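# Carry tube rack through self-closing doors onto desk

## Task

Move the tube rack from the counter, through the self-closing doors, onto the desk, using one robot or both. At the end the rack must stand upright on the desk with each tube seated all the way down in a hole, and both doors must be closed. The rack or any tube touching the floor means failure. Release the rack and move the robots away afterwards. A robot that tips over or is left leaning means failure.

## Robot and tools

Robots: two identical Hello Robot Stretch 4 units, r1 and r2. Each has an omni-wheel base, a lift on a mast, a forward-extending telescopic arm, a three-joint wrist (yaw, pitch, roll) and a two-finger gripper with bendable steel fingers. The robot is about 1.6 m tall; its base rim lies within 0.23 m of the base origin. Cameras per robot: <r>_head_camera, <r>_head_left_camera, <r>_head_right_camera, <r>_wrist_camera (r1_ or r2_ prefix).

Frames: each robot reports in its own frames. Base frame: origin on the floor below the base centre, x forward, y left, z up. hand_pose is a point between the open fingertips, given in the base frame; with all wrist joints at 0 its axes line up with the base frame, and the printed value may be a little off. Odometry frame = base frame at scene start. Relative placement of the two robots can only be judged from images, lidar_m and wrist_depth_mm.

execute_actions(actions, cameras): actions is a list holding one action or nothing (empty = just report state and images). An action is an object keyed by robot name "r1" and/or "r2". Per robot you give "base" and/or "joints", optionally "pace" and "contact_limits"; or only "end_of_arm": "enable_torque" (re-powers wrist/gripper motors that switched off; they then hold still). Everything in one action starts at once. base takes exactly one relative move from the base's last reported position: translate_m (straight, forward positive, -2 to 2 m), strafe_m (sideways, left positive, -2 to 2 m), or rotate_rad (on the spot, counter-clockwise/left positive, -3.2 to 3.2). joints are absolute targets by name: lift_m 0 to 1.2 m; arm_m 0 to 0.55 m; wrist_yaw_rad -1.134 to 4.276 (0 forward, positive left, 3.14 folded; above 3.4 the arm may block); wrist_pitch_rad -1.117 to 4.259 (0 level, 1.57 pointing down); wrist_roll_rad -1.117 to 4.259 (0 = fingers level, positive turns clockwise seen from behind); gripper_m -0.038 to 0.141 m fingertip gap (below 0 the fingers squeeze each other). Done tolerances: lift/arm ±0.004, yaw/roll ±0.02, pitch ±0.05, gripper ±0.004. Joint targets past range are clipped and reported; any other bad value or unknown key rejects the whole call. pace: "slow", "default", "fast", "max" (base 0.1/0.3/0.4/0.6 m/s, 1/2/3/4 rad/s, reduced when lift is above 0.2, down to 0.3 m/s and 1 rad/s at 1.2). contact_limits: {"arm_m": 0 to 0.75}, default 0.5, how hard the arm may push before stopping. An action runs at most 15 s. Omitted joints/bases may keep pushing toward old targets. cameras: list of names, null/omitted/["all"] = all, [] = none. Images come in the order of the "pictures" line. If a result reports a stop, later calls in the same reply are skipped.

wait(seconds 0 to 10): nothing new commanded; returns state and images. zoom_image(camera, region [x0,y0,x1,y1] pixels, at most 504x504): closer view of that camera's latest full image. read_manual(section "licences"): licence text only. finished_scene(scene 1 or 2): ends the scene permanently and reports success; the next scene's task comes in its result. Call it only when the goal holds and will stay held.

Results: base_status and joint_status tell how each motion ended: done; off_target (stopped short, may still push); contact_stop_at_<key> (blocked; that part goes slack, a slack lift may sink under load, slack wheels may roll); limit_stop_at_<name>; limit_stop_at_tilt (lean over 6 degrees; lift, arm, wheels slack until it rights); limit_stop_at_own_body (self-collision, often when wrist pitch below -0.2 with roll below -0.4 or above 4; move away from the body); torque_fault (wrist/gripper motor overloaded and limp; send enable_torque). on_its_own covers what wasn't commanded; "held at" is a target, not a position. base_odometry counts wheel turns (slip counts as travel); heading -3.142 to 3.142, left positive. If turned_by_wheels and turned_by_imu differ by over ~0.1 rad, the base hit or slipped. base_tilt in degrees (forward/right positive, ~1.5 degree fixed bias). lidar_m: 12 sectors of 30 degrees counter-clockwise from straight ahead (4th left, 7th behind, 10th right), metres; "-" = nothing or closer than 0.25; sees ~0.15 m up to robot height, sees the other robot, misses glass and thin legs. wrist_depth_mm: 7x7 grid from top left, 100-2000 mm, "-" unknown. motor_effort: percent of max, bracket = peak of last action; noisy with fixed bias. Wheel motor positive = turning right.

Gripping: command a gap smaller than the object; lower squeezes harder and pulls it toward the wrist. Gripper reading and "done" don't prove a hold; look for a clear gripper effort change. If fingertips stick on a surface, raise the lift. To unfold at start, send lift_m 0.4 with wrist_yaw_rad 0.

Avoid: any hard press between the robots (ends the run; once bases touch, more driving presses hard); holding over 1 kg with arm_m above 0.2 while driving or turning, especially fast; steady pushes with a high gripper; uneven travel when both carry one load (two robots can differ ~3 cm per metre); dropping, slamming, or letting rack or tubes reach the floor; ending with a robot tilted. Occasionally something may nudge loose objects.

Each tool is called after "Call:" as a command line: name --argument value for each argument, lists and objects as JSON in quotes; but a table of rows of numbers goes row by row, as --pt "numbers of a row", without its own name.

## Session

Call:
execute_actions --actions '[]'

Scene clock: 0.00 s.
r1.base_odometry: x=+0.000 y=+0.000 heading=+0.000 (m, m, rad; r1's odometry frame)
r1.turned_by_wheels: +0.000 (rad since the last result)
r1.turned_by_imu: +0.000 (rad since the last result)
r1.base_tilt: forward=+0.0 right=+0.2 (deg)
r1.lidar_m: 0.80 0.82 1.10 1.21 1.19 1.66 2.27 2.34 3.08 1.18 1.22 0.88
r1.base_status: not commanded
r1.joint_positions: lift_m=+0.204 arm_m=-0.003 wrist_yaw_rad=+3.207 wrist_pitch_rad=+0.006 wrist_roll_rad=+0.000 gripper_m=+0.057
r1.joint_status: not commanded
r1.motor_effort: lift_m=+19 arm_m=+0 wrist_yaw_rad=+1 wrist_pitch_rad=-6 wrist_roll_rad=+2 gripper_m=-2 wheel_0=+0 wheel_1=-1 wheel_2=+0 (%)
r1.hand_pose: x=-0.1252 y=+0.0685 z=+0.3809 quat_wxyz=(-0.033, -0.003, +0.000, +0.999) (m; r1's base frame)
r1.wrist_depth_mm: - 134 134 - - - 1661 / - - 132 - - - 1661 / - 110 132 - - - 1661 / - 123 151 - - - 1708 / 198 - - - - - 1708 / 216 1618 208 1661 202 1576 1464 / 603 960 1042 146 960 1008 1025
r2.base_odometry: x=+0.000 y=+0.000 heading=+0.000 (m, m, rad; r2's odometry frame)
r2.turned_by_wheels: +0.000 (rad since the last result)
r2.turned_by_imu: +0.000 (rad since the last result)
r2.base_tilt: forward=-0.2 right=+0.2 (deg)
r2.lidar_m: 2.48 1.63 1.51 1.18 0.75 0.67 0.69 0.87 1.22 1.22 2.70 2.44
r2.base_status: not commanded
r2.joint_positions: lift_m=+0.266 arm_m=+0.001 wrist_yaw_rad=+3.184 wrist_pitch_rad=-0.010 wrist_roll_rad=+0.010 gripper_m=+0.057
r2.joint_status: not commanded
r2.motor_effort: lift_m=+17 arm_m=-1 wrist_yaw_rad=+3 wrist_pitch_rad=-5 wrist_roll_rad=+0 gripper_m=-3 wheel_0=+0 wheel_1=-1 wheel_2=+0 (%)
r2.hand_pose: x=-0.1200 y=+0.0751 z=+0.4467 quat_wxyz=(-0.021, +0.005, +0.005, +1.000) (m; r2's base frame)
r2.wrist_depth_mm: - - 139 831 741 676 627 / - - 139 820 750 683 627 / - 113 141 798 750 691 634 / 148 145 253 842 759 683 627 / 216 1078 946 820 750 683 634 / 216 1098 202 820 200 683 634 / 217 891 917 - 750 668 634
pictures: r1_head_camera, r1_head_left_camera, r1_head_right_camera, r1_wrist_camera, r2_head_camera, r2_head_left_camera, r2_head_right_camera, r2_wrist_camera
Images, in order (width x height): r1_head_camera 420x560, r1_head_left_camera 420x672, r1_head_right_camera 420x672, r1_wrist_camera 616x392, r2_head_camera 420x560, r2_head_left_camera 420x672, r2_head_right_camera 420x672, r2_wrist_camera 616x392.

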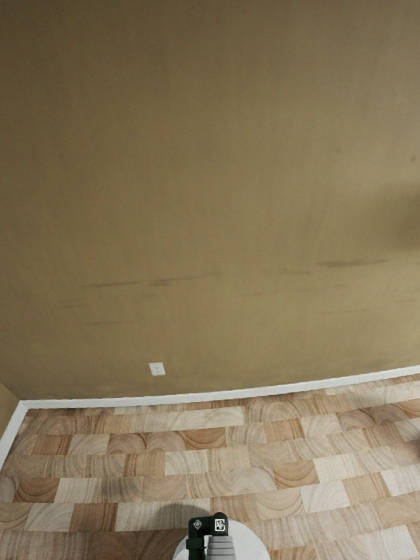

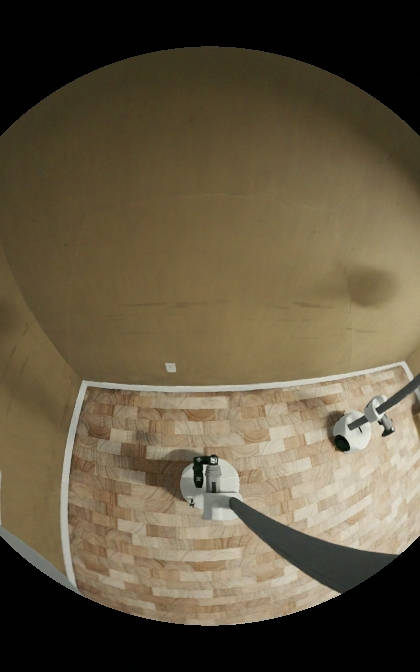

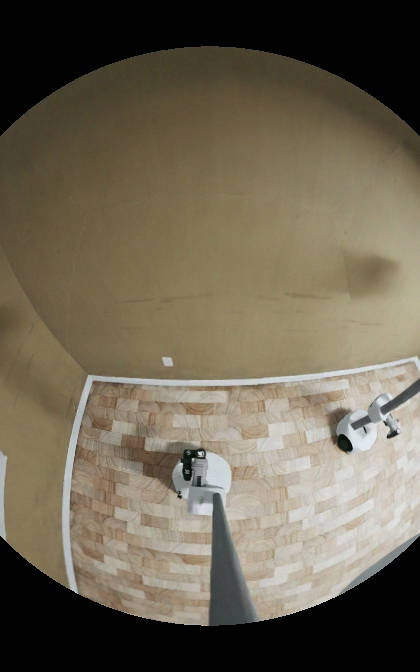

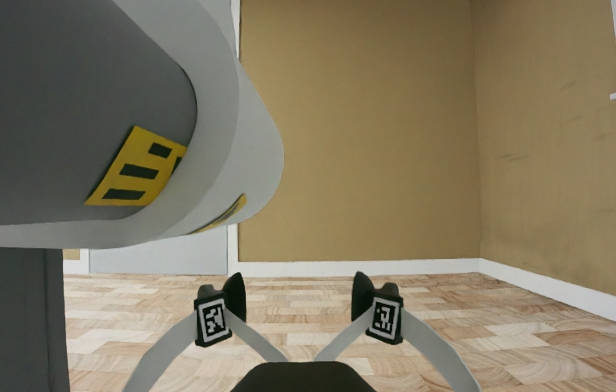

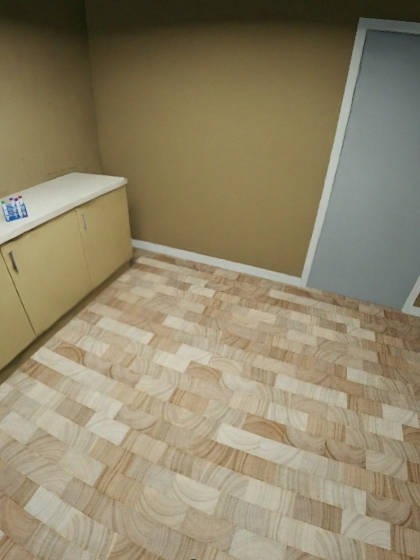

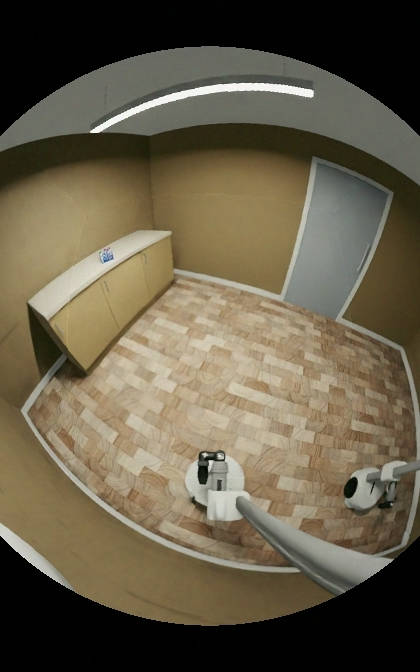

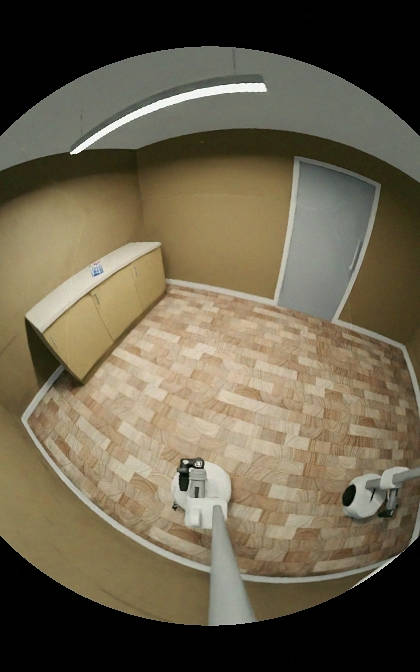

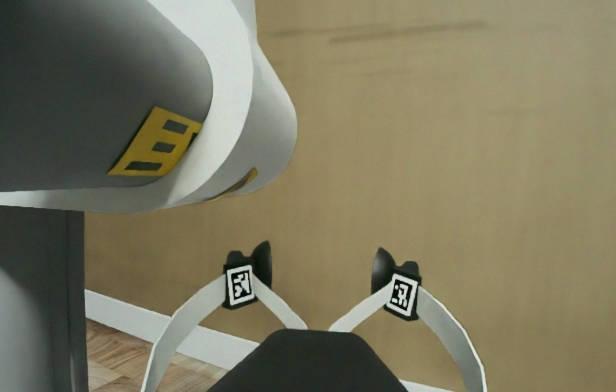

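Call:
execute_actions --actions '[{"r1":{"base":{"rotate_rad":-3.0},"joints":{"lift_m":0.4,"wrist_yaw_rad":0,"gripper_m":0.1},"pace":"fast"},"r2":{"base":{"rotate_rad":1.16},"joints":{"lift_m":0.4,"wrist_yaw_rad":0,"gripper_m":0.141},"pace":"fast"}}]' --cameras '["r1_head_camera","r1_wrist_camera","r2_head_camera","r2_wrist_camera"]'

Scene clock: 3.00 s.
r1.base_odometry: x=+0.000 y=+0.000 heading=-3.000 (m, m, rad; r1's odometry frame)
r1.turned_by_wheels: -3.000 (rad since the last result)
r1.turned_by_imu: -3.041 (rad since the last result)
r1.base_tilt: forward=+0.1 right=+0.1 (deg)
r1.lidar_m: 2.24 2.44 2.94 1.16 1.08 0.84 0.80 0.87 1.26 1.21 1.26 1.90
r1.base_status: done
r1.joint_positions: lift_m=+0.400 arm_m=-0.003 wrist_yaw_rad=+0.000 wrist_pitch_rad=+0.006 wrist_roll_rad=+0.000 gripper_m=+0.100
r1.joint_status: all done
r1.motor_effort: lift_m=+24(27) arm_m=+0(0) wrist_yaw_rad=+0(5) wrist_pitch_rad=-7(7) wrist_roll_rad=+0(0) gripper_m=+0(0) wheel_0=+0(7) wheel_1=+0(11) wheel_2=-1(9) (%)
r1.hand_pose: x=+0.4569 y=-0.0873 z=+0.5761 quat_wxyz=(+1.000, +0.000, +0.003, +0.000) (m; r1's base frame)
r1.wrist_depth_mm: - - - - - - 1863 / - - - - - - 1863 / - - - - - - 1863 / - - - - - - 1983 / - - - - - - 1863 / - - 220 - 211 1983 1808 / 1499 1397 1464 145 1464 1397 1464
r2.base_odometry: x=+0.000 y=+0.000 heading=+1.160 (m, m, rad; r2's odometry frame)
r2.turned_by_wheels: +1.160 (rad since the last result)
r2.turned_by_imu: +1.169 (rad since the last result)
r2.base_tilt: forward=-0.1 right=+0.1 (deg)
r2.lidar_m: 1.52 1.02 0.73 0.68 0.70 0.95 1.20 1.30 2.59 2.44 2.25 1.55
r2.base_status: done
r2.joint_positions: lift_m=+0.400 arm_m=+0.001 wrist_yaw_rad=+0.000 wrist_pitch_rad=-0.010 wrist_roll_rad=+0.010 gripper_m=+0.141
r2.joint_status: all done
r2.motor_effort: lift_m=+22(23) arm_m=+0(0) wrist_yaw_rad=-1(5) wrist_pitch_rad=-5(6) wrist_roll_rad=+0(0) gripper_m=+0(2) wheel_0=-1(7) wheel_1=+0(7) wheel_2=+1(12) (%)
r2.hand_pose: x=+0.4605 y=-0.0873 z=+0.5808 quat_wxyz=(+1.000, +0.005, -0.005, +0.000) (m; r2's base frame)
r2.wrist_depth_mm: 1060 1537 1756 1808 1863 1756 1808 / 1098 1618 1756 1863 1808 1863 1863 / 1098 1618 1863 1808 1255 1281 1255 / 1118 1618 1863 1863 1281 1281 1255 / 1138 1537 1808 1863 1281 1308 1308 / 1138 1430 1499 1464 1308 1308 1308 / 1098 1160 1229 - 1255 1281 1336
pictures: r1_head_camera, r1_wrist_camera, r2_head_camera, r2_wrist_camera
Images, in order (width x height): r1_head_camera 420x560, r1_wrist_camera 616x392, r2_head_camera 420x560, r2_wrist_camera 616x392.

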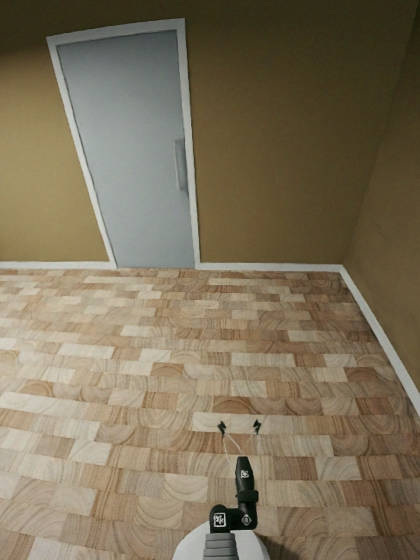

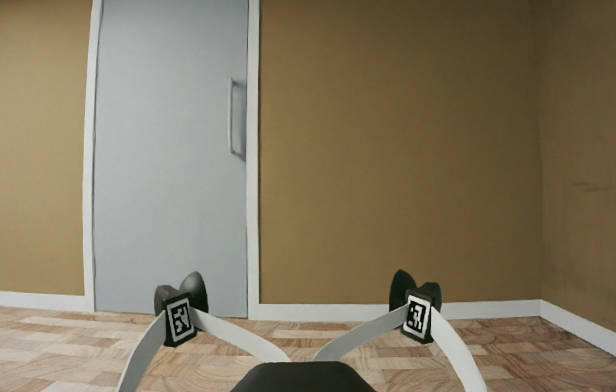

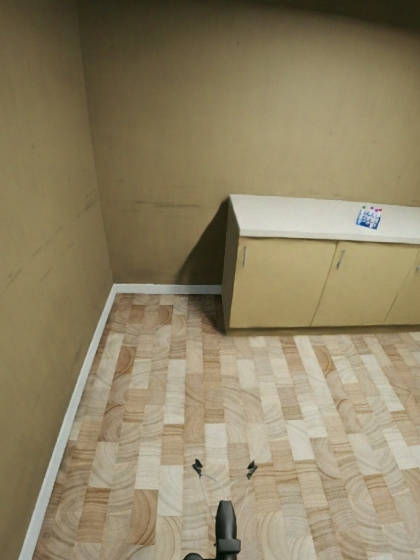

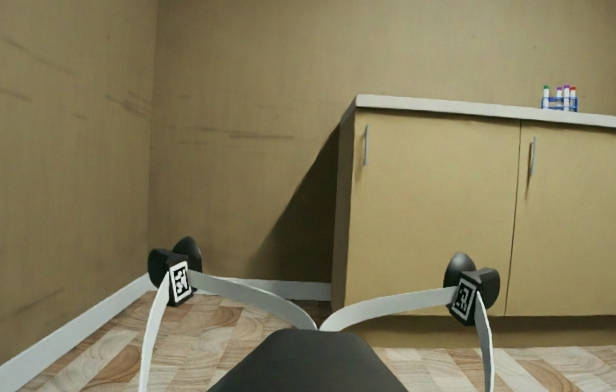

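Call:
execute_actions --actions '[{"r1":{"base":{"translate_m":1.17},"joints":{"lift_m":0.83},"pace":"max"},"r2":{"base":{"strafe_m":-0.9},"joints":{"lift_m":0.93,"wrist_pitch_rad":0.25},"pace":"max"}}]' --cameras '[]'

Call:
execute_actions --actions '[{"r1":{"base":{"strafe_m":0.37},"joints":{"arm_m":0.3},"pace":"max"},"r2":{"base":{"translate_m":0.85},"pace":"max"}}]' --cameras '["r1_wrist_camera","r2_head_camera","r2_wrist_camera"]'

Scene clock: 7.23 s.
r1.base_odometry: x=-1.158 y=-0.165 heading=-3.000 (m, m, rad; r1's odometry frame)
r1.turned_by_wheels: +0.000 (rad since the last result)
r1.turned_by_imu: -0.005 (rad since the last result)
r1.base_tilt: forward=-0.1 right=+0.2 (deg)
r1.lidar_m: 1.10 1.18 1.73 1.09 1.14 2.01 1.97 1.78 1.32 1.29 1.41 1.14
r1.base_status: done
r1.joint_positions: lift_m=+0.830 arm_m=-0.003 wrist_yaw_rad=+0.000 wrist_pitch_rad=+0.006 wrist_roll_rad=+0.000 gripper_m=+0.100
r1.joint_status: all done
r1.motor_effort: lift_m=+24(29) arm_m=-1(0) wrist_yaw_rad=+0(0) wrist_pitch_rad=-7(7) wrist_roll_rad=+0(0) gripper_m=-3(2) wheel_0=-2(7) wheel_1=-1(4) wheel_2=+1(14) (%)
r1.hand_pose: x=+0.4569 y=-0.0874 z=+1.0062 quat_wxyz=(+1.000, +0.000, +0.003, +0.000) (m; r1's base frame)
r1.wrist_depth_mm: 946 931 917 904 904 891 878 / 946 931 904 917 904 878 904 / 946 946 917 931 891 891 878 / 960 931 904 904 891 878 866 / 946 946 917 904 904 891 878 / 931 931 219 917 211 866 878 / 931 904 891 145 878 866 854
r2.base_odometry: x=+0.825 y=-0.359 heading=+1.160 (m, m, rad; r2's odometry frame)
r2.turned_by_wheels: +0.000 (rad since the last result)
r2.turned_by_imu: -0.001 (rad since the last result)
r2.base_tilt: forward=-0.1 right=+0.2 (deg)
r2.lidar_m: 1.52 1.57 1.67 1.58 1.62 2.18 1.20 1.13 1.62 1.51 1.58 1.63
r2.base_status: done
r2.joint_positions: lift_m=+0.930 arm_m=+0.001 wrist_yaw_rad=+0.000 wrist_pitch_rad=+0.252 wrist_roll_rad=+0.010 gripper_m=+0.141
r2.joint_status: all done
r2.motor_effort: lift_m=+20(25) arm_m=+0(1) wrist_yaw_rad=+1(0) wrist_pitch_rad=-5(4) wrist_roll_rad=+0(0) gripper_m=-1(2) wheel_0=+0(13) wheel_1=-1(13) wheel_2=+0(3) (%)
r2.hand_pose: x=+0.4514 y=-0.0874 z=+1.0361 quat_wxyz=(+0.992, +0.005, +0.126, -0.001) (m; r2's base frame)
r2.wrist_depth_mm: 1661 1756 1708 1708 1708 1708 1661 / 1756 1808 1756 1708 1808 1756 1808 / 1863 1308 1336 1336 1397 1499 1921 / - 1366 1336 1366 1397 1397 1397 / - 1430 1430 1430 1464 1430 1756 / 1756 1618 1537 1537 1499 1499 1756 / 1499 1464 1537 - 1618 1499 1576
pictures: none
No camera images: the call's "cameras" was empty. Leave "cameras" out to get every camera's image.

Scene clock: 10.93 s.
r1.base_odometry: x=-1.106 y=-0.532 heading=-3.000 (m, m, rad; r1's odometry frame)
r1.turned_by_wheels: +0.000 (rad since the last result)
r1.turned_by_imu: -0.001 (rad since the last result)
r1.base_tilt: forward=+0.1 right=+0.4 (deg)
r1.lidar_m: 1.10 1.21 1.78 1.58 2.59 2.00 1.94 2.11 1.67 1.68 1.52 1.16
r1.base_status: done
r1.joint_positions: lift_m=+0.830 arm_m=+0.299 wrist_yaw_rad=+0.000 wrist_pitch_rad=+0.006 wrist_roll_rad=+0.000 gripper_m=+0.100
r1.joint_status: all done
r1.motor_effort: lift_m=+24(23) arm_m=+7(8) wrist_yaw_rad=+0(1) wrist_pitch_rad=-7(7) wrist_roll_rad=+0(0) gripper_m=+2(0) wheel_0=+1(10) wheel_1=-1(9) wheel_2=+2(2) (%)
r1.hand_pose: x=+0.7582 y=-0.0874 z=+1.0062 quat_wxyz=(+1.000, +0.000, +0.003, +0.000) (m; r1's base frame)
r1.wrist_depth_mm: 661 654 640 634 627 621 615 / 661 654 654 640 627 621 615 / 654 654 640 627 621 621 609 / 647 640 627 627 627 615 609 / 654 647 640 627 615 615 609 / 647 647 218 627 210 615 603 / 654 634 627 145 615 609 609
r2.base_odometry: x=+1.165 y=+0.420 heading=+1.160 (m, m, rad; r2's odometry frame)
r2.turned_by_wheels: +0.000 (rad since the last result)
r2.turned_by_imu: -0.004 (rad since the last result)
r2.base_tilt: forward=-0.1 right=+0.2 (deg)
r2.lidar_m: 0.65 0.69 0.92 1.62 1.67 2.21 1.58 1.61 1.58 1.50 1.01 0.70
r2.base_status: done
r2.joint_positions: lift_m=+0.930 arm_m=+0.001 wrist_yaw_rad=+0.000 wrist_pitch_rad=+0.252 wrist_roll_rad=+0.010 gripper_m=+0.141
r2.joint_status: not commanded
r2.motor_effort: lift_m=+19(20) arm_m=+0(1) wrist_yaw_rad=+1(2) wrist_pitch_rad=-5(4) wrist_roll_rad=+0(0) gripper_m=+2(0) wheel_0=+0(10) wheel_1=+0(5) wheel_2=+2(5) (%)
r2.hand_pose: x=+0.4514 y=-0.0874 z=+1.0361 quat_wxyz=(+0.992, +0.005, +0.126, -0.001) (m; r2's base frame)
r2.wrist_depth_mm: 960 976 960 976 960 946 960 / 1008 1008 1008 1008 1008 991 991 / 1025 1042 1025 1042 1042 1060 1042 / 699 715 723 634 715 798 809 / 512 504 500 521 530 539 535 / 549 549 544 508 508 508 549 / 574 574 569 - 564 569 574
pictures: r1_wrist_camera, r2_head_camera, r2_wrist_camera
Images, in order (width x height): r1_wrist_camera 616x392, r2_head_camera 420x560, r2_wrist_camera 616x392.

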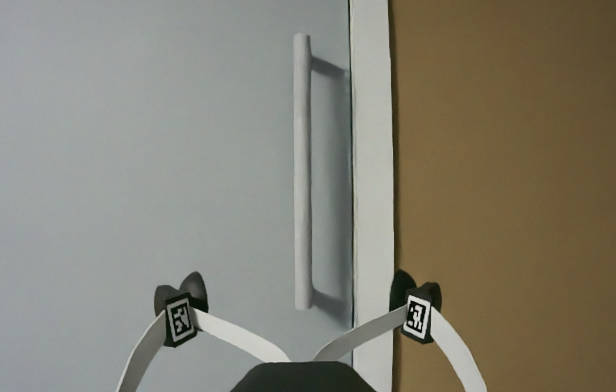

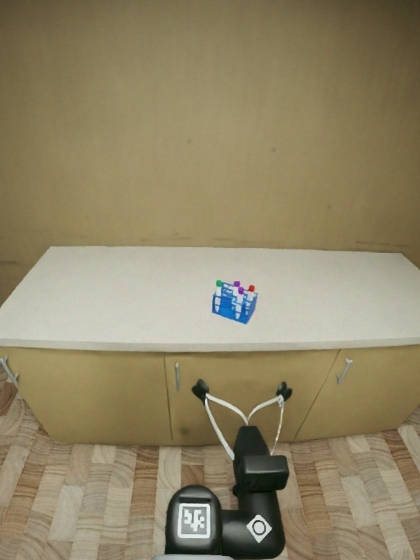

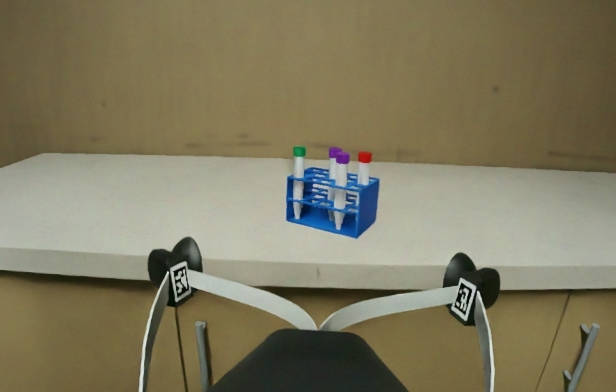

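Call:
zoom_image --camera "r2_wrist_camera" --region '[270, 130, 400, 250]'

Call:
zoom_image --camera "r2_head_camera" --region '[195, 265, 275, 345]'

Region (270, 130, 400, 250) of r2_wrist_camera's 616x392 image, scaled by 3.877; it fills the top 465 rows of this view, and the rest is white.

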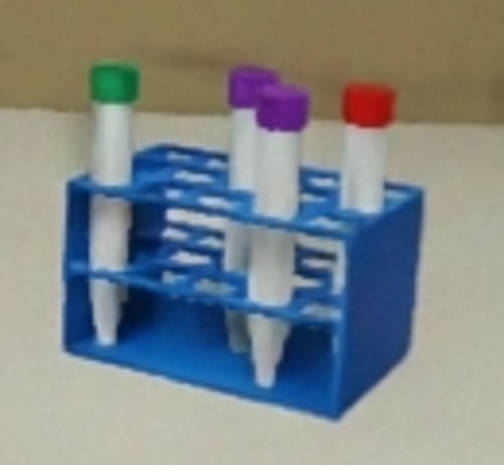

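Region (195, 265, 275, 345) of r2_head_camera's 420x560 image, scaled by 6.300, with more detail than that image has.

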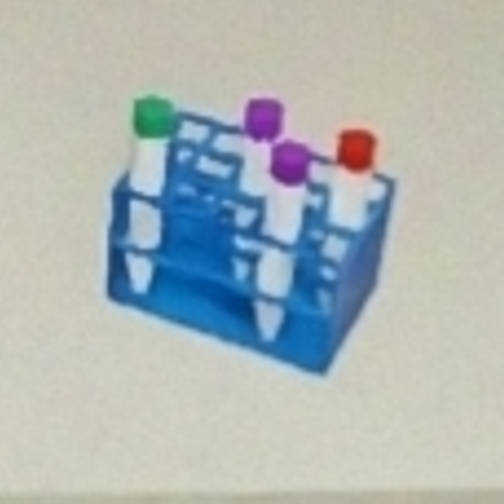

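Call:
execute_actions --actions '[{"r1":{"base":{"translate_m":0.1},"joints":{"arm_m":0.54}},"r2":{"base":{"rotate_rad":-0.5},"pace":"fast"}}]' --cameras '[]'

Call:
execute_actions --actions '[{"r1":{"joints":{"gripper_m":-0.015}},"r2":{"base":{"strafe_m":0.368},"joints":{"arm_m":0.13,"lift_m":0.87},"pace":"fast"}}]' --cameras '["r1_wrist_camera","r2_head_camera","r2_wrist_camera"]'

Scene clock: 14.10 s.
r1.base_odometry: x=-1.205 y=-0.546 heading=-3.000 (m, m, rad; r1's odometry frame)
r1.turned_by_wheels: +0.000 (rad since the last result)
r1.turned_by_imu: -0.001 (rad since the last result)
r1.base_tilt: forward=+0.1 right=+0.2 (deg)
r1.lidar_m: 1.00 1.12 1.63 1.57 1.67 2.10 2.03 2.22 1.73 1.68 1.39 1.05
r1.base_status: done
r1.joint_positions: lift_m=+0.830 arm_m=+0.539 wrist_yaw_rad=+0.000 wrist_pitch_rad=+0.006 wrist_roll_rad=+0.000 gripper_m=+0.100
r1.joint_status: all done
r1.motor_effort: lift_m=+23(24) arm_m=+7(8) wrist_yaw_rad=-1(1) wrist_pitch_rad=-6(6) wrist_roll_rad=+0(1) gripper_m=+1(2) wheel_0=+1(5) wheel_1=+1(5) wheel_2=+1(9) (%)
r1.hand_pose: x=+0.9982 y=-0.0874 z=+1.0062 quat_wxyz=(+1.000, +0.000, +0.003, +0.000) (m; r1's base frame)
r1.wrist_depth_mm: 304 300 296 291 289 274 281 / 303 300 294 290 289 271 282 / 300 297 296 289 286 271 281 / 300 297 294 289 285 271 279 / 300 297 293 289 286 268 278 / 298 296 219 286 211 267 277 / 298 293 290 145 285 266 277
r2.base_odometry: x=+1.165 y=+0.420 heading=+0.660 (m, m, rad; r2's odometry frame)
r2.turned_by_wheels: -0.500 (rad since the last result)
r2.turned_by_imu: -0.504 (rad since the last result)
r2.base_tilt: forward=-0.1 right=+0.2 (deg)
r2.lidar_m: 0.70 0.64 0.70 0.93 1.59 1.67 2.29 1.61 1.59 1.56 1.50 1.01
r2.base_status: done
r2.joint_positions: lift_m=+0.930 arm_m=+0.001 wrist_yaw_rad=+0.000 wrist_pitch_rad=+0.252 wrist_roll_rad=+0.010 gripper_m=+0.141
r2.joint_status: not commanded
r2.motor_effort: lift_m=+19(20) arm_m=+0(0) wrist_yaw_rad=+2(1) wrist_pitch_rad=-5(6) wrist_roll_rad=+0(0) gripper_m=+0(1) wheel_0=+1(8) wheel_1=+0(5) wheel_2=+0(4) (%)
r2.hand_pose: x=+0.4513 y=-0.0874 z=+1.0361 quat_wxyz=(+0.992, +0.005, +0.126, -0.001) (m; r2's base frame)
r2.wrist_depth_mm: 866 946 1042 1160 1336 1336 1138 / 878 991 1078 1229 1397 1397 1138 / 904 1008 1118 1205 1430 1430 1205 / 564 621 732 741 778 917 1182 / 488 521 585 683 809 946 1229 / 504 544 621 699 831 976 1281 / 525 574 647 - 946 1397 1308
pictures: none
No camera images: the call's "cameras" was empty. Leave "cameras" out to get every camera's image.

Scene clock: 16.40 s.
r1.base_odometry: x=-1.205 y=-0.546 heading=-3.001 (m, m, rad; r1's odometry frame)
r1.turned_by_wheels: -0.001 (rad since the last result)
r1.turned_by_imu: -0.002 (rad since the last result)
r1.base_tilt: forward=-0.1 right=+0.3 (deg)
r1.lidar_m: 0.96 1.11 1.62 1.93 1.85 2.10 2.03 2.19 1.72 1.68 1.39 1.06
r1.base_status: not commanded
r1.joint_positions: lift_m=+0.830 arm_m=+0.539 wrist_yaw_rad=-0.004 wrist_pitch_rad=+0.006 wrist_roll_rad=+0.000 gripper_m=-0.014
r1.joint_status: all done
r1.motor_effort: lift_m=+23(24) arm_m=+6(7) wrist_yaw_rad=+10(14) wrist_pitch_rad=-6(7) wrist_roll_rad=+0(1) gripper_m=-18(19) wheel_0=-3(3) wheel_1=-2(2) wheel_2=-3(3) (%)
r1.hand_pose: x=+0.9980 y=-0.0885 z=+1.0062 quat_wxyz=(+1.000, +0.000, +0.003, -0.002) (m; r1's base frame)
r1.wrist_depth_mm: 297 294 289 215 282 273 283 / 296 291 287 215 281 272 282 / 294 290 286 213 281 272 282 / 293 289 286 214 281 272 282 / 293 290 286 213 281 271 279 / 291 286 205 207 187 270 279 / 290 285 282 206 277 267 278
r2.base_odometry: x=+0.939 y=+0.711 heading=+0.660 (m, m, rad; r2's odometry frame)
r2.turned_by_wheels: +0.000 (rad since the last result)
r2.turned_by_imu: -0.001 (rad since the last result)
r2.base_tilt: forward=-0.1 right=+0.2 (deg)
r2.lidar_m: 0.49 0.47 0.49 1.37 1.31 1.35 1.83 3.64 1.88 1.90 1.82 0.70
r2.base_status: done
r2.joint_positions: lift_m=+0.870 arm_m=+0.129 wrist_yaw_rad=+0.000 wrist_pitch_rad=+0.252 wrist_roll_rad=+0.010 gripper_m=+0.141
r2.joint_status: all done
r2.motor_effort: lift_m=+14(17) arm_m=+4(4) wrist_yaw_rad=+0(3) wrist_pitch_rad=-4(4) wrist_roll_rad=+0(0) gripper_m=+0(0) wheel_0=+2(7) wheel_1=-1(9) wheel_2=-1(2) (%)
r2.hand_pose: x=+0.5794 y=-0.0874 z=+0.9766 quat_wxyz=(+0.992, +0.005, +0.126, -0.001) (m; r2's base frame)
r2.wrist_depth_mm: 634 683 778 854 976 1160 1281 / 654 723 809 904 1042 1205 1308 / 683 741 809 418 1025 1138 1336 / 521 535 504 427 574 591 603 / 364 370 366 392 399 427 512 / 278 274 278 300 340 436 580 / 232 240 265 - 427 521 676
pictures: r1_wrist_camera, r2_head_camera, r2_wrist_camera
Images, in order (width x height): r1_wrist_camera 616x392, r2_head_camera 420x560, r2_wrist_camera 616x392.

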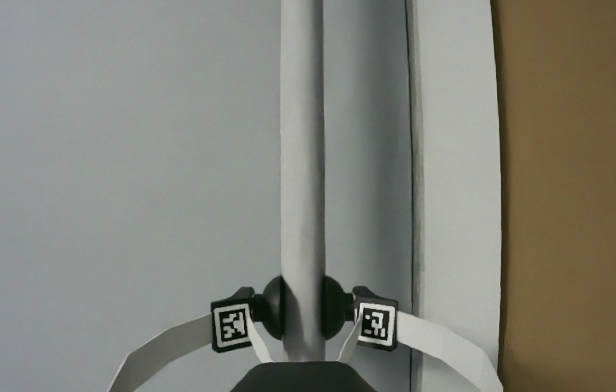

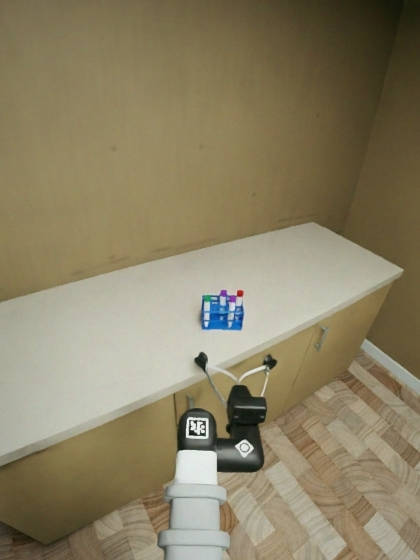

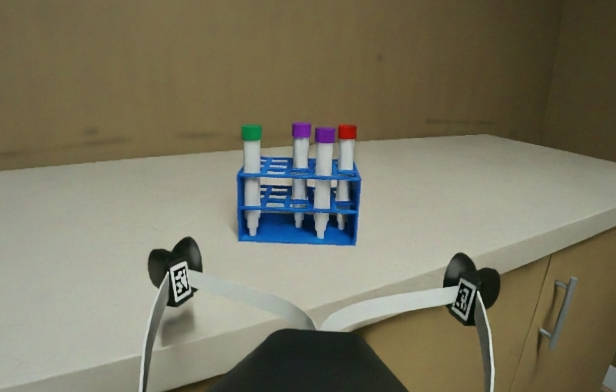

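Call:
execute_actions --actions '[{"r1":{"base":{"strafe_m":0.03},"joints":{"arm_m":0.36},"pace":"slow"},"r2":{"base":{"strafe_m":0.02},"joints":{"arm_m":0.23,"lift_m":0.846}}}]' --cameras '["r2_wrist_camera"]'

Scene clock: 19.97 s.
r1.base_odometry: x=-1.201 y=-0.575 heading=-3.000 (m, m, rad; r1's odometry frame)
r1.turned_by_wheels: +0.001 (rad since the last result)
r1.turned_by_imu: -0.001 (rad since the last result)
r1.base_tilt: forward=+0.1 right=+0.3 (deg)
r1.lidar_m: 0.80 1.01 1.62 1.90 1.85 2.10 2.04 2.20 1.74 1.72 1.40 1.06
r1.base_status: done
r1.joint_positions: lift_m=+0.830 arm_m=+0.361 wrist_yaw_rad=+0.008 wrist_pitch_rad=+0.006 wrist_roll_rad=+0.000 gripper_m=-0.014
r1.joint_status: all done
r1.on_its_own: wrist_yaw_rad is at rest, and its effort (-22) is outside its rest range (-13 to +13)
r1.motor_effort: lift_m=+23(24) arm_m=-8(9) wrist_yaw_rad=-22(45) wrist_pitch_rad=-7(7) wrist_roll_rad=+1(0) gripper_m=-20(19) wheel_0=+4(19) wheel_1=+2(7) wheel_2=+3(12) (%)
r1.hand_pose: x=+0.8215 y=-0.0852 z=+1.0061 quat_wxyz=(+1.000, +0.000, +0.003, +0.004) (m; r1's base frame)
r1.wrist_depth_mm: 362 334 309 220 273 462 455 / 362 334 309 219 272 455 452 / 362 332 307 218 270 455 452 / 357 329 306 217 270 452 452 / 357 330 304 217 268 452 449 / 357 327 202 210 262 452 445 / 353 153 301 209 260 449 449
r2.base_odometry: x=+0.926 y=+0.727 heading=+0.660 (m, m, rad; r2's odometry frame)
r2.turned_by_wheels: +0.000 (rad since the last result)
r2.turned_by_imu: -0.001 (rad since the last result)
r2.base_tilt: forward=-0.1 right=+0.2 (deg)
r2.lidar_m: 0.47 0.47 0.49 1.36 1.27 1.34 1.82 3.63 1.87 1.92 1.84 0.72
r2.base_status: done
r2.joint_positions: lift_m=+0.846 arm_m=+0.229 wrist_yaw_rad=+0.000 wrist_pitch_rad=+0.252 wrist_roll_rad=+0.010 gripper_m=+0.141
r2.joint_status: all done
r2.motor_effort: lift_m=+13(14) arm_m=+5(6) wrist_yaw_rad=+2(1) wrist_pitch_rad=-5(4) wrist_roll_rad=+0(0) gripper_m=-2(1) wheel_0=+0(7) wheel_1=-3(7) wheel_2=-1(0) (%)
r2.hand_pose: x=+0.6794 y=-0.0874 z=+0.9526 quat_wxyz=(+0.992, +0.005, +0.126, -0.001) (m; r2's base frame)
r2.wrist_depth_mm: 569 615 683 768 866 1025 1160 / 580 640 715 809 917 1060 1281 / 609 654 707 732 691 991 1255 / 452 462 430 322 336 508 521 / 314 319 309 314 324 345 347 / 240 236 238 244 236 237 315 / 200 200 211 - 226 309 407
pictures: r2_wrist_camera
Images, in order (width x height): r2_wrist_camera 616x392.

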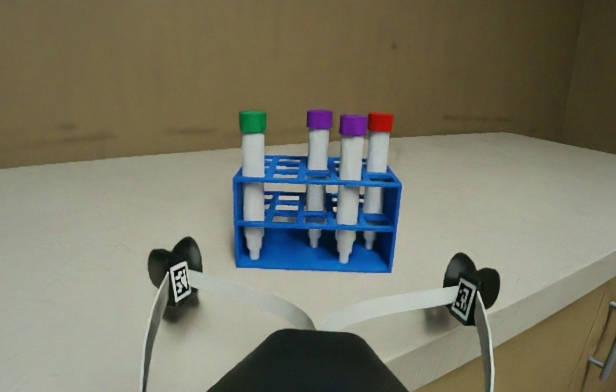

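Call:
execute_actions --actions '[{"r1":{"base":{"strafe_m":0.055},"joints":{"arm_m":0.245},"pace":"slow"},"r2":{"joints":{"arm_m":0.32},"pace":"slow"}}]' --cameras '["r2_wrist_camera"]'

Scene clock: 22.70 s.
r1.base_odometry: x=-1.193 y=-0.630 heading=-3.000 (m, m, rad; r1's odometry frame)
r1.turned_by_wheels: +0.000 (rad since the last result)
r1.turned_by_imu: -0.001 (rad since the last result)
r1.base_tilt: forward=+0.3 right=+0.2 (deg)
r1.lidar_m: 0.67 0.96 1.64 1.86 1.79 2.09 2.02 2.18 1.81 1.76 1.44 1.07
r1.base_status: done
r1.joint_positions: lift_m=+0.830 arm_m=+0.246 wrist_yaw_rad=+0.007 wrist_pitch_rad=+0.007 wrist_roll_rad=+0.000 gripper_m=-0.014
r1.joint_status: all done
r1.on_its_own: wrist_yaw_rad is at rest, and its effort (-19) is outside its rest range (-13 to +13)
r1.motor_effort: lift_m=+23(23) arm_m=-8(10) wrist_yaw_rad=-19(25) wrist_pitch_rad=-9(9) wrist_roll_rad=+0(0) gripper_m=-20(18) wheel_0=+1(10) wheel_1=+1(6) wheel_2=+2(5) (%)
r1.hand_pose: x=+0.7064 y=-0.0855 z=+1.0060 quat_wxyz=(+1.000, +0.000, +0.003, +0.003) (m; r1's base frame)
r1.wrist_depth_mm: 433 377 327 278 266 569 564 / 433 373 325 278 263 574 564 / 430 370 325 277 262 569 559 / 427 370 324 277 260 564 564 / 427 370 322 276 260 569 564 / 427 370 202 211 250 559 559 / 424 152 315 211 254 564 564
r2.base_odometry: x=+0.926 y=+0.727 heading=+0.660 (m, m, rad; r2's odometry frame)
r2.turned_by_wheels: +0.000 (rad since the last result)
r2.turned_by_imu: +0.000 (rad since the last result)
r2.base_tilt: forward=-0.2 right=+0.2 (deg)
r2.lidar_m: 0.49 0.46 0.47 1.35 1.29 1.33 1.79 3.64 1.80 1.91 1.83 0.73
r2.base_status: not commanded
r2.joint_positions: lift_m=+0.846 arm_m=+0.319 wrist_yaw_rad=+0.000 wrist_pitch_rad=+0.252 wrist_roll_rad=+0.010 gripper_m=+0.141
r2.joint_status: all done
r2.motor_effort: lift_m=+13(13) arm_m=+5(4) wrist_yaw_rad=+1(2) wrist_pitch_rad=-6(5) wrist_roll_rad=+1(1) gripper_m=-1(1) wheel_0=+0(0) wheel_1=-3(3) wheel_2=-1(1) (%)
r2.hand_pose: x=+0.7694 y=-0.0874 z=+0.9526 quat_wxyz=(+0.992, +0.005, +0.126, -0.001) (m; r2's base frame)
r2.wrist_depth_mm: 508 549 609 699 778 904 1060 / 521 569 640 723 820 960 1118 / 544 597 634 707 699 946 1138 / 449 462 223 230 224 508 521 / 315 319 216 235 229 345 349 / 239 235 224 210 232 235 259 / 200 201 211 - 211 207 -
pictures: r2_wrist_camera
Images, in order (width x height): r2_wrist_camera 616x392.

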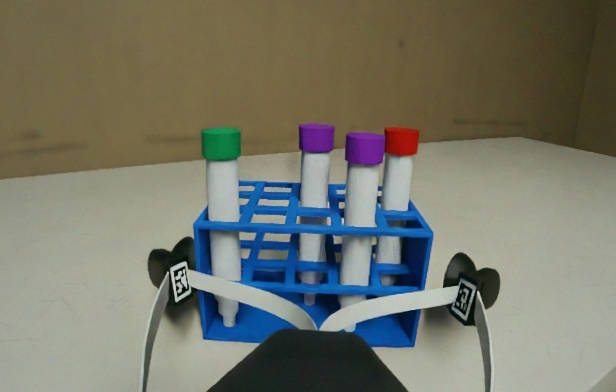

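Call:
execute_actions --actions '[{"r1":{"base":{"strafe_m":0.075},"joints":{"arm_m":0.145},"pace":"slow"},"r2":{"joints":{"arm_m":0.325,"gripper_m":0.07}}}]' --cameras '["r2_wrist_camera"]'

Call:
execute_actions --actions '[{"r1":{"base":{"strafe_m":0.06},"joints":{"arm_m":0.07},"pace":"slow"},"r2":{"joints":{"lift_m":0.9}}}]' --cameras '["r2_wrist_camera"]'

Scene clock: 28.63 s.
r1.base_odometry: x=-1.183 y=-0.704 heading=-3.000 (m, m, rad; r1's odometry frame)
r1.turned_by_wheels: +0.000 (rad since the last result)
r1.turned_by_imu: -0.002 (rad since the last result)
r1.base_tilt: forward=+0.0 right=+0.2 (deg)
r1.lidar_m: 0.57 0.94 1.64 1.80 1.73 2.07 2.04 2.21 1.89 1.83 1.42 0.62
r1.base_status: done
r1.joint_positions: lift_m=+0.830 arm_m=+0.146 wrist_yaw_rad=+0.000 wrist_pitch_rad=+0.007 wrist_roll_rad=+0.000 gripper_m=-0.014
r1.joint_status: all done
r1.motor_effort: lift_m=+23(24) arm_m=-8(10) wrist_yaw_rad=-1(25) wrist_pitch_rad=-10(10) wrist_roll_rad=-1(0) gripper_m=-17(17) wheel_0=-3(8) wheel_1=+2(7) wheel_2=-2(4) (%)
r1.hand_pose: x=+0.6058 y=-0.0873 z=+1.0058 quat_wxyz=(+1.000, +0.000, +0.004, +0.000) (m; r1's base frame)
r1.wrist_depth_mm: 539 436 351 281 259 676 668 / 539 427 351 282 260 683 676 / 539 424 347 224 259 676 668 / 535 424 349 222 259 683 676 / 535 424 347 222 258 676 668 / 535 424 208 213 245 676 676 / 530 389 330 212 249 676 676
r2.base_odometry: x=+0.926 y=+0.727 heading=+0.660 (m, m, rad; r2's odometry frame)
r2.turned_by_wheels: +0.000 (rad since the last result)
r2.turned_by_imu: -0.001 (rad since the last result)
r2.base_tilt: forward=-0.1 right=+0.2 (deg)
r2.lidar_m: 0.49 0.45 0.48 1.34 1.29 1.33 1.82 3.63 1.74 1.93 1.83 0.72
r2.base_status: not commanded
r2.joint_positions: lift_m=+0.846 arm_m=+0.324 wrist_yaw_rad=+0.000 wrist_pitch_rad=+0.253 wrist_roll_rad=+0.010 gripper_m=+0.071
r2.joint_status: all done
r2.motor_effort: lift_m=+13(13) arm_m=+5(5) wrist_yaw_rad=+2(1) wrist_pitch_rad=-7(7) wrist_roll_rad=+1(0) gripper_m=-28(28) wheel_0=+0(0) wheel_1=-2(2) wheel_2=-1(1) (%)
r2.hand_pose: x=+0.7744 y=-0.0874 z=+0.9524 quat_wxyz=(+0.992, +0.005, +0.126, -0.001) (m; r2's base frame)
r2.wrist_depth_mm: 508 549 609 683 788 891 1060 / 525 569 634 715 809 946 1118 / 535 591 634 707 201 946 1138 / 449 455 256 234 204 508 517 / 312 320 193 218 193 342 347 / 239 221 195 228 196 185 258 / 199 199 201 - 198 206 -
pictures: r2_wrist_camera
Images, in order (width x height): r2_wrist_camera 616x392.

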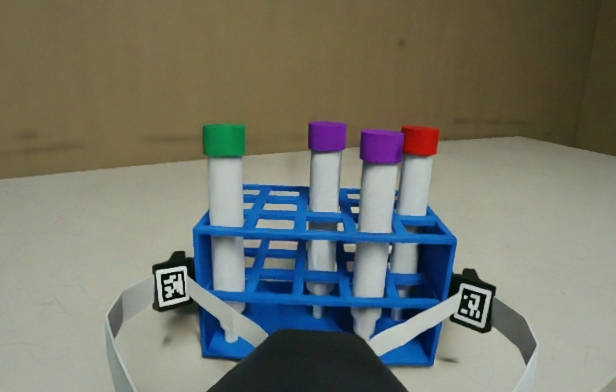

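Scene clock: 30.63 s.
r1.base_odometry: x=-1.174 y=-0.763 heading=-3.000 (m, m, rad; r1's odometry frame)
r1.turned_by_wheels: +0.000 (rad since the last result)
r1.turned_by_imu: -0.001 (rad since the last result)
r1.base_tilt: forward=+0.0 right=+0.3 (deg)
r1.lidar_m: 0.47 0.90 1.65 1.74 1.67 2.05 2.03 2.20 1.94 1.88 1.41 0.52
r1.base_status: done
r1.joint_positions: lift_m=+0.830 arm_m=+0.071 wrist_yaw_rad=+0.002 wrist_pitch_rad=+0.008 wrist_roll_rad=+0.000 gripper_m=-0.014
r1.joint_status: all done
r1.motor_effort: lift_m=+24(23) arm_m=-8(9) wrist_yaw_rad=-7(19) wrist_pitch_rad=-13(12) wrist_roll_rad=+0(0) gripper_m=-20(22) wheel_0=-2(8) wheel_1=+2(10) wheel_2=-1(4) (%)
r1.hand_pose: x=+0.5310 y=-0.0867 z=+1.0056 quat_wxyz=(+1.000, +0.000, +0.004, +0.001) (m; r1's base frame)
r1.wrist_depth_mm: 707 504 379 283 257 759 750 / 715 500 375 283 257 750 750 / 707 488 375 283 257 741 759 / 699 492 370 283 257 741 741 / 699 488 370 282 256 741 750 / 707 496 205 209 238 750 768 / 699 430 349 216 246 256 741
r2.base_odometry: x=+0.926 y=+0.727 heading=+0.660 (m, m, rad; r2's odometry frame)
r2.turned_by_wheels: +0.000 (rad since the last result)
r2.turned_by_imu: +0.000 (rad since the last result)
r2.base_tilt: forward=-0.1 right=+0.2 (deg)
r2.lidar_m: 0.49 0.46 0.48 1.36 1.27 1.32 1.78 3.64 1.66 1.93 1.83 0.69
r2.base_status: not commanded
r2.joint_positions: lift_m=+0.900 arm_m=+0.324 wrist_yaw_rad=+0.000 wrist_pitch_rad=+0.253 wrist_roll_rad=+0.010 gripper_m=+0.071
r2.joint_status: all done
r2.motor_effort: lift_m=+23(25) arm_m=+5(5) wrist_yaw_rad=+0(1) wrist_pitch_rad=-7(7) wrist_roll_rad=+0(0) gripper_m=-28(28) wheel_0=+0(0) wheel_1=-2(3) wheel_2=-1(0) (%)
r2.hand_pose: x=+0.7743 y=-0.0874 z=+1.0056 quat_wxyz=(+0.992, +0.005, +0.126, -0.001) (m; r2's base frame)
r2.wrist_depth_mm: 504 549 603 691 778 904 1042 / 517 569 634 723 820 931 1118 / 539 597 634 723 200 976 1229 / 559 591 256 234 204 683 691 / 418 430 193 218 192 459 462 / 320 296 194 227 196 185 345 / 268 267 259 - 199 277 -
pictures: r2_wrist_camera
Images, in order (width x height): r2_wrist_camera 616x392.

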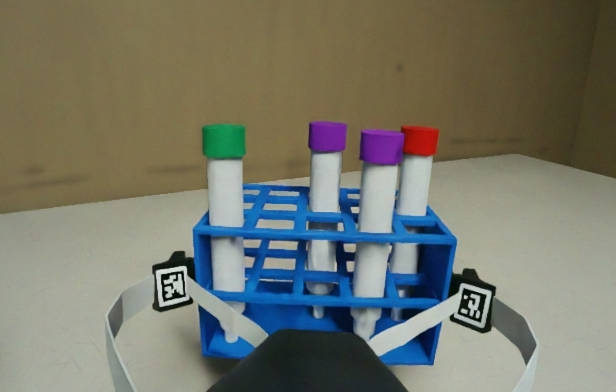

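Call:
execute_actions --actions '[]'

Scene clock: 31.90 s.
r1.base_odometry: x=-1.174 y=-0.763 heading=-3.000 (m, m, rad; r1's odometry frame)
r1.turned_by_wheels: +0.000 (rad since the last result)
r1.turned_by_imu: +0.000 (rad since the last result)
r1.base_tilt: forward=-0.1 right=+0.1 (deg)
r1.lidar_m: 0.49 0.91 1.64 1.73 1.65 2.08 2.02 2.19 1.93 1.90 1.42 0.54
r1.base_status: done
r1.joint_positions: lift_m=+0.830 arm_m=+0.071 wrist_yaw_rad=+0.002 wrist_pitch_rad=+0.008 wrist_roll_rad=+0.000 gripper_m=-0.014
r1.joint_status: all done
r1.motor_effort: lift_m=+24(23) arm_m=-8(9) wrist_yaw_rad=-6(19) wrist_pitch_rad=-12(12) wrist_roll_rad=+1(0) gripper_m=-19(22) wheel_0=-2(8) wheel_1=+2(10) wheel_2=-1(4) (%)
r1.hand_pose: x=+0.5310 y=-0.0867 z=+1.0056 quat_wxyz=(+1.000, +0.000, +0.004, +0.001) (m; r1's base frame)
r1.wrist_depth_mm: 707 508 379 282 256 750 750 / 715 500 375 283 256 750 750 / 691 492 375 281 256 750 750 / 699 500 375 283 256 750 750 / 699 496 373 282 256 750 759 / 699 492 205 208 238 723 741 / 699 433 351 216 246 256 741
r2.base_odometry: x=+0.926 y=+0.727 heading=+0.660 (m, m, rad; r2's odometry frame)
r2.turned_by_wheels: +0.000 (rad since the last result)
r2.turned_by_imu: +0.000 (rad since the last result)
r2.base_tilt: forward=-0.1 right=+0.2 (deg)
r2.lidar_m: 0.50 0.45 0.49 1.37 1.28 1.35 1.79 3.65 1.67 1.92 1.83 0.70
r2.base_status: not commanded
r2.joint_positions: lift_m=+0.900 arm_m=+0.324 wrist_yaw_rad=+0.000 wrist_pitch_rad=+0.253 wrist_roll_rad=+0.010 gripper_m=+0.071
r2.joint_status: all done
r2.motor_effort: lift_m=+23(25) arm_m=+5(5) wrist_yaw_rad=+1(1) wrist_pitch_rad=-7(7) wrist_roll_rad=+0(0) gripper_m=-28(28) wheel_0=+0(0) wheel_1=-3(3) wheel_2=-1(0) (%)
r2.hand_pose: x=+0.7743 y=-0.0874 z=+1.0056 quat_wxyz=(+0.992, +0.005, +0.126, -0.001) (m; r2's base frame)
r2.wrist_depth_mm: 504 549 609 683 778 904 1025 / 517 569 634 707 820 946 1118 / 535 597 627 723 200 976 1182 / 554 591 256 235 204 676 691 / 415 433 194 219 193 459 462 / 320 296 194 227 196 184 347 / 268 268 259 - 198 277 -
pictures: r1_head_camera, r1_head_left_camera, r1_head_right_camera, r1_wrist_camera, r2_head_camera, r2_head_left_camera, r2_head_right_camera, r2_wrist_camera
Images, in order (width x height): r1_head_camera 420x560, r1_head_left_camera 420x672, r1_head_right_camera 420x672, r1_wrist_camera 616x392, r2_head_camera 420x560, r2_head_left_camera 420x672, r2_head_right_camera 420x672, r2_wrist_camera 616x392.

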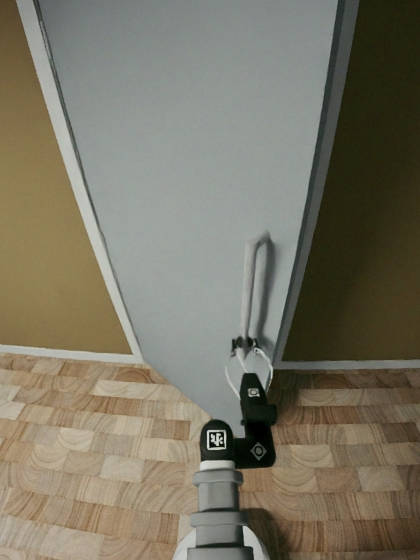

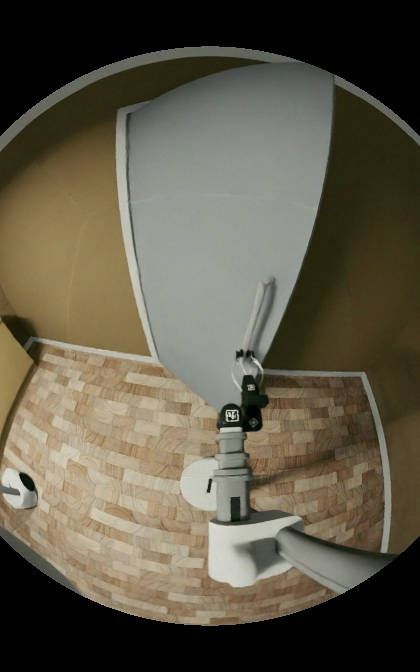

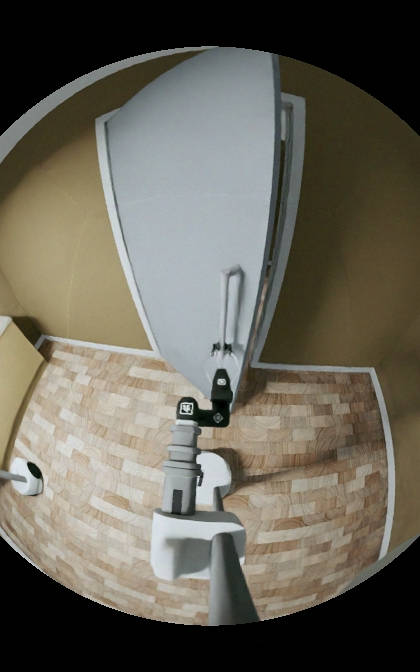

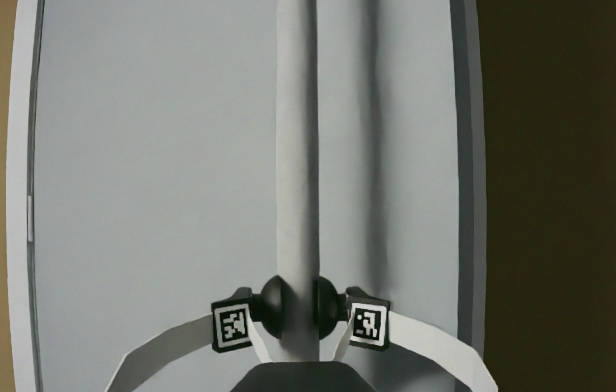

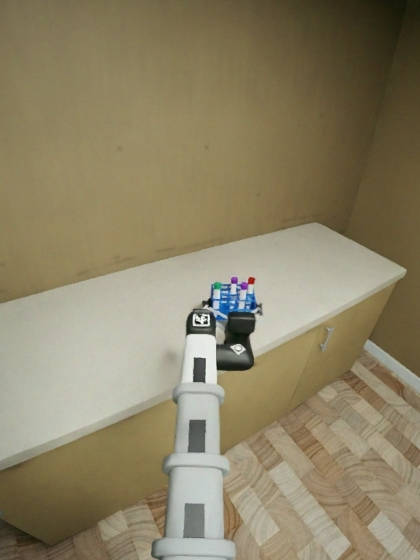

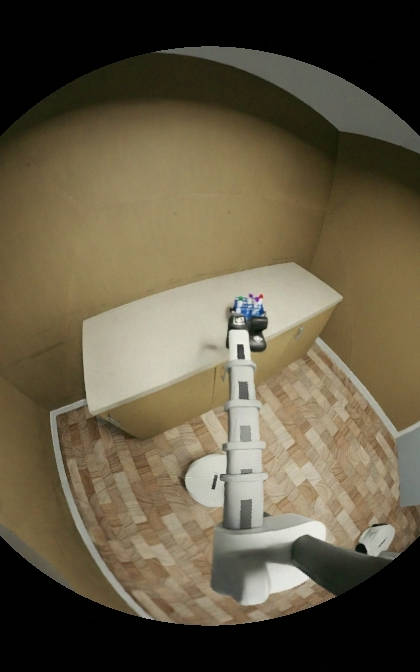

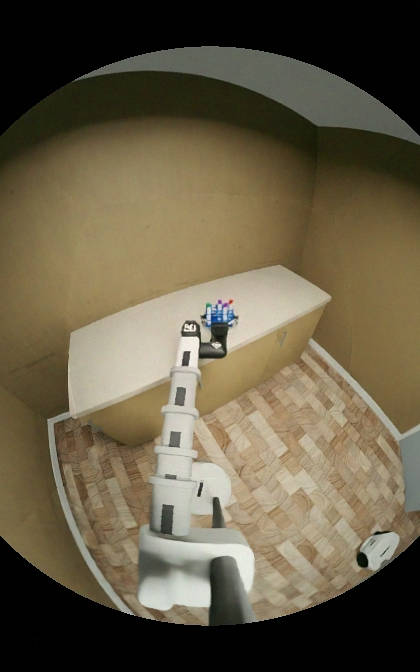

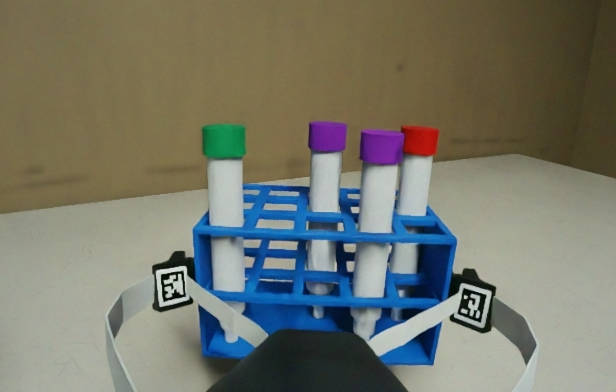

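Call:
execute_actions --actions '[{"r2":{"base":{"rotate_rad":-2.62},"joints":{"arm_m":0.0}}}]' --cameras '["r2_head_camera","r2_wrist_camera"]'

Scene clock: 34.87 s.
r1.base_odometry: x=-1.174 y=-0.763 heading=-3.000 (m, m, rad; r1's odometry frame)
r1.turned_by_wheels: +0.000 (rad since the last result)
r1.turned_by_imu: -0.001 (rad since the last result)
r1.base_tilt: forward=+0.0 right=+0.3 (deg)
r1.lidar_m: 0.50 0.93 1.63 1.75 1.51 2.05 2.03 2.19 1.94 1.89 1.44 0.55
r1.base_status: not commanded
r1.joint_positions: lift_m=+0.830 arm_m=+0.071 wrist_yaw_rad=+0.002 wrist_pitch_rad=+0.008 wrist_roll_rad=+0.000 gripper_m=-0.014
r1.joint_status: not commanded
r1.motor_effort: lift_m=+24(24) arm_m=-8(8) wrist_yaw_rad=-7(7) wrist_pitch_rad=-12(13) wrist_roll_rad=+0(1) gripper_m=-23(18) wheel_0=-2(2) wheel_1=+2(2) wheel_2=-1(1) (%)
r1.hand_pose: x=+0.5310 y=-0.0867 z=+1.0056 quat_wxyz=(+1.000, +0.000, +0.004, +0.001) (m; r1's base frame)
r1.wrist_depth_mm: 707 508 377 283 257 750 768 / 715 500 375 283 255 750 759 / 699 496 375 281 257 750 741 / 699 492 373 282 258 732 759 / 699 496 370 281 257 759 759 / 699 492 206 209 238 741 750 / 691 436 349 216 245 256 750
r2.base_odometry: x=+0.927 y=+0.727 heading=-1.960 (m, m, rad; r2's odometry frame)
r2.turned_by_wheels: -2.620 (rad since the last result)
r2.turned_by_imu: -2.642 (rad since the last result)
r2.base_tilt: forward=-0.1 right=+0.2 (deg)
r2.lidar_m: 0.42 1.69 1.94 1.84 0.71 0.50 0.47 0.50 1.36 1.29 1.33 0.43
r2.base_status: done
r2.joint_positions: lift_m=+0.900 arm_m=+0.002 wrist_yaw_rad=+0.000 wrist_pitch_rad=+0.253 wrist_roll_rad=+0.010 gripper_m=+0.071
r2.joint_status: all done
joint sent to its limit — the command would take r2.arm_m past its lower limit, so that joint was sent only as far as its limit.
r2.motor_effort: lift_m=+22(23) arm_m=-5(6) wrist_yaw_rad=+3(0) wrist_pitch_rad=-9(9) wrist_roll_rad=+1(0) gripper_m=-27(27) wheel_0=+1(9) wheel_1=-1(6) wheel_2=+0(3) (%)
r2.hand_pose: x=+0.4520 y=-0.0875 z=+1.0056 quat_wxyz=(+0.992, +0.005, +0.126, -0.001) (m; r2's base frame)
r2.wrist_depth_mm: - - - - - - 1756 / 1464 - - - - - 1708 / - - - - 202 - 1708 / - - 232 234 205 - 1708 / - - 194 220 193 - 1661 / 1661 1499 194 229 197 184 1618 / 1430 1430 1397 - 199 1464 1499
pictures: r2_head_camera, r2_wrist_camera
Images, in order (width x height): r2_head_camera 420x560, r2_wrist_camera 616x392.

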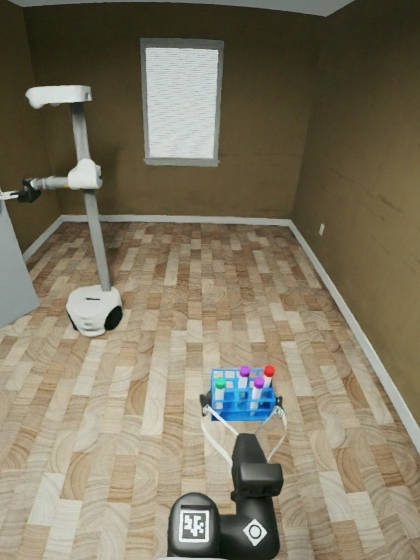

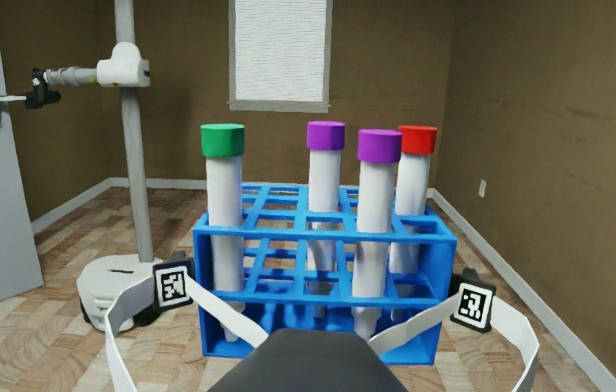

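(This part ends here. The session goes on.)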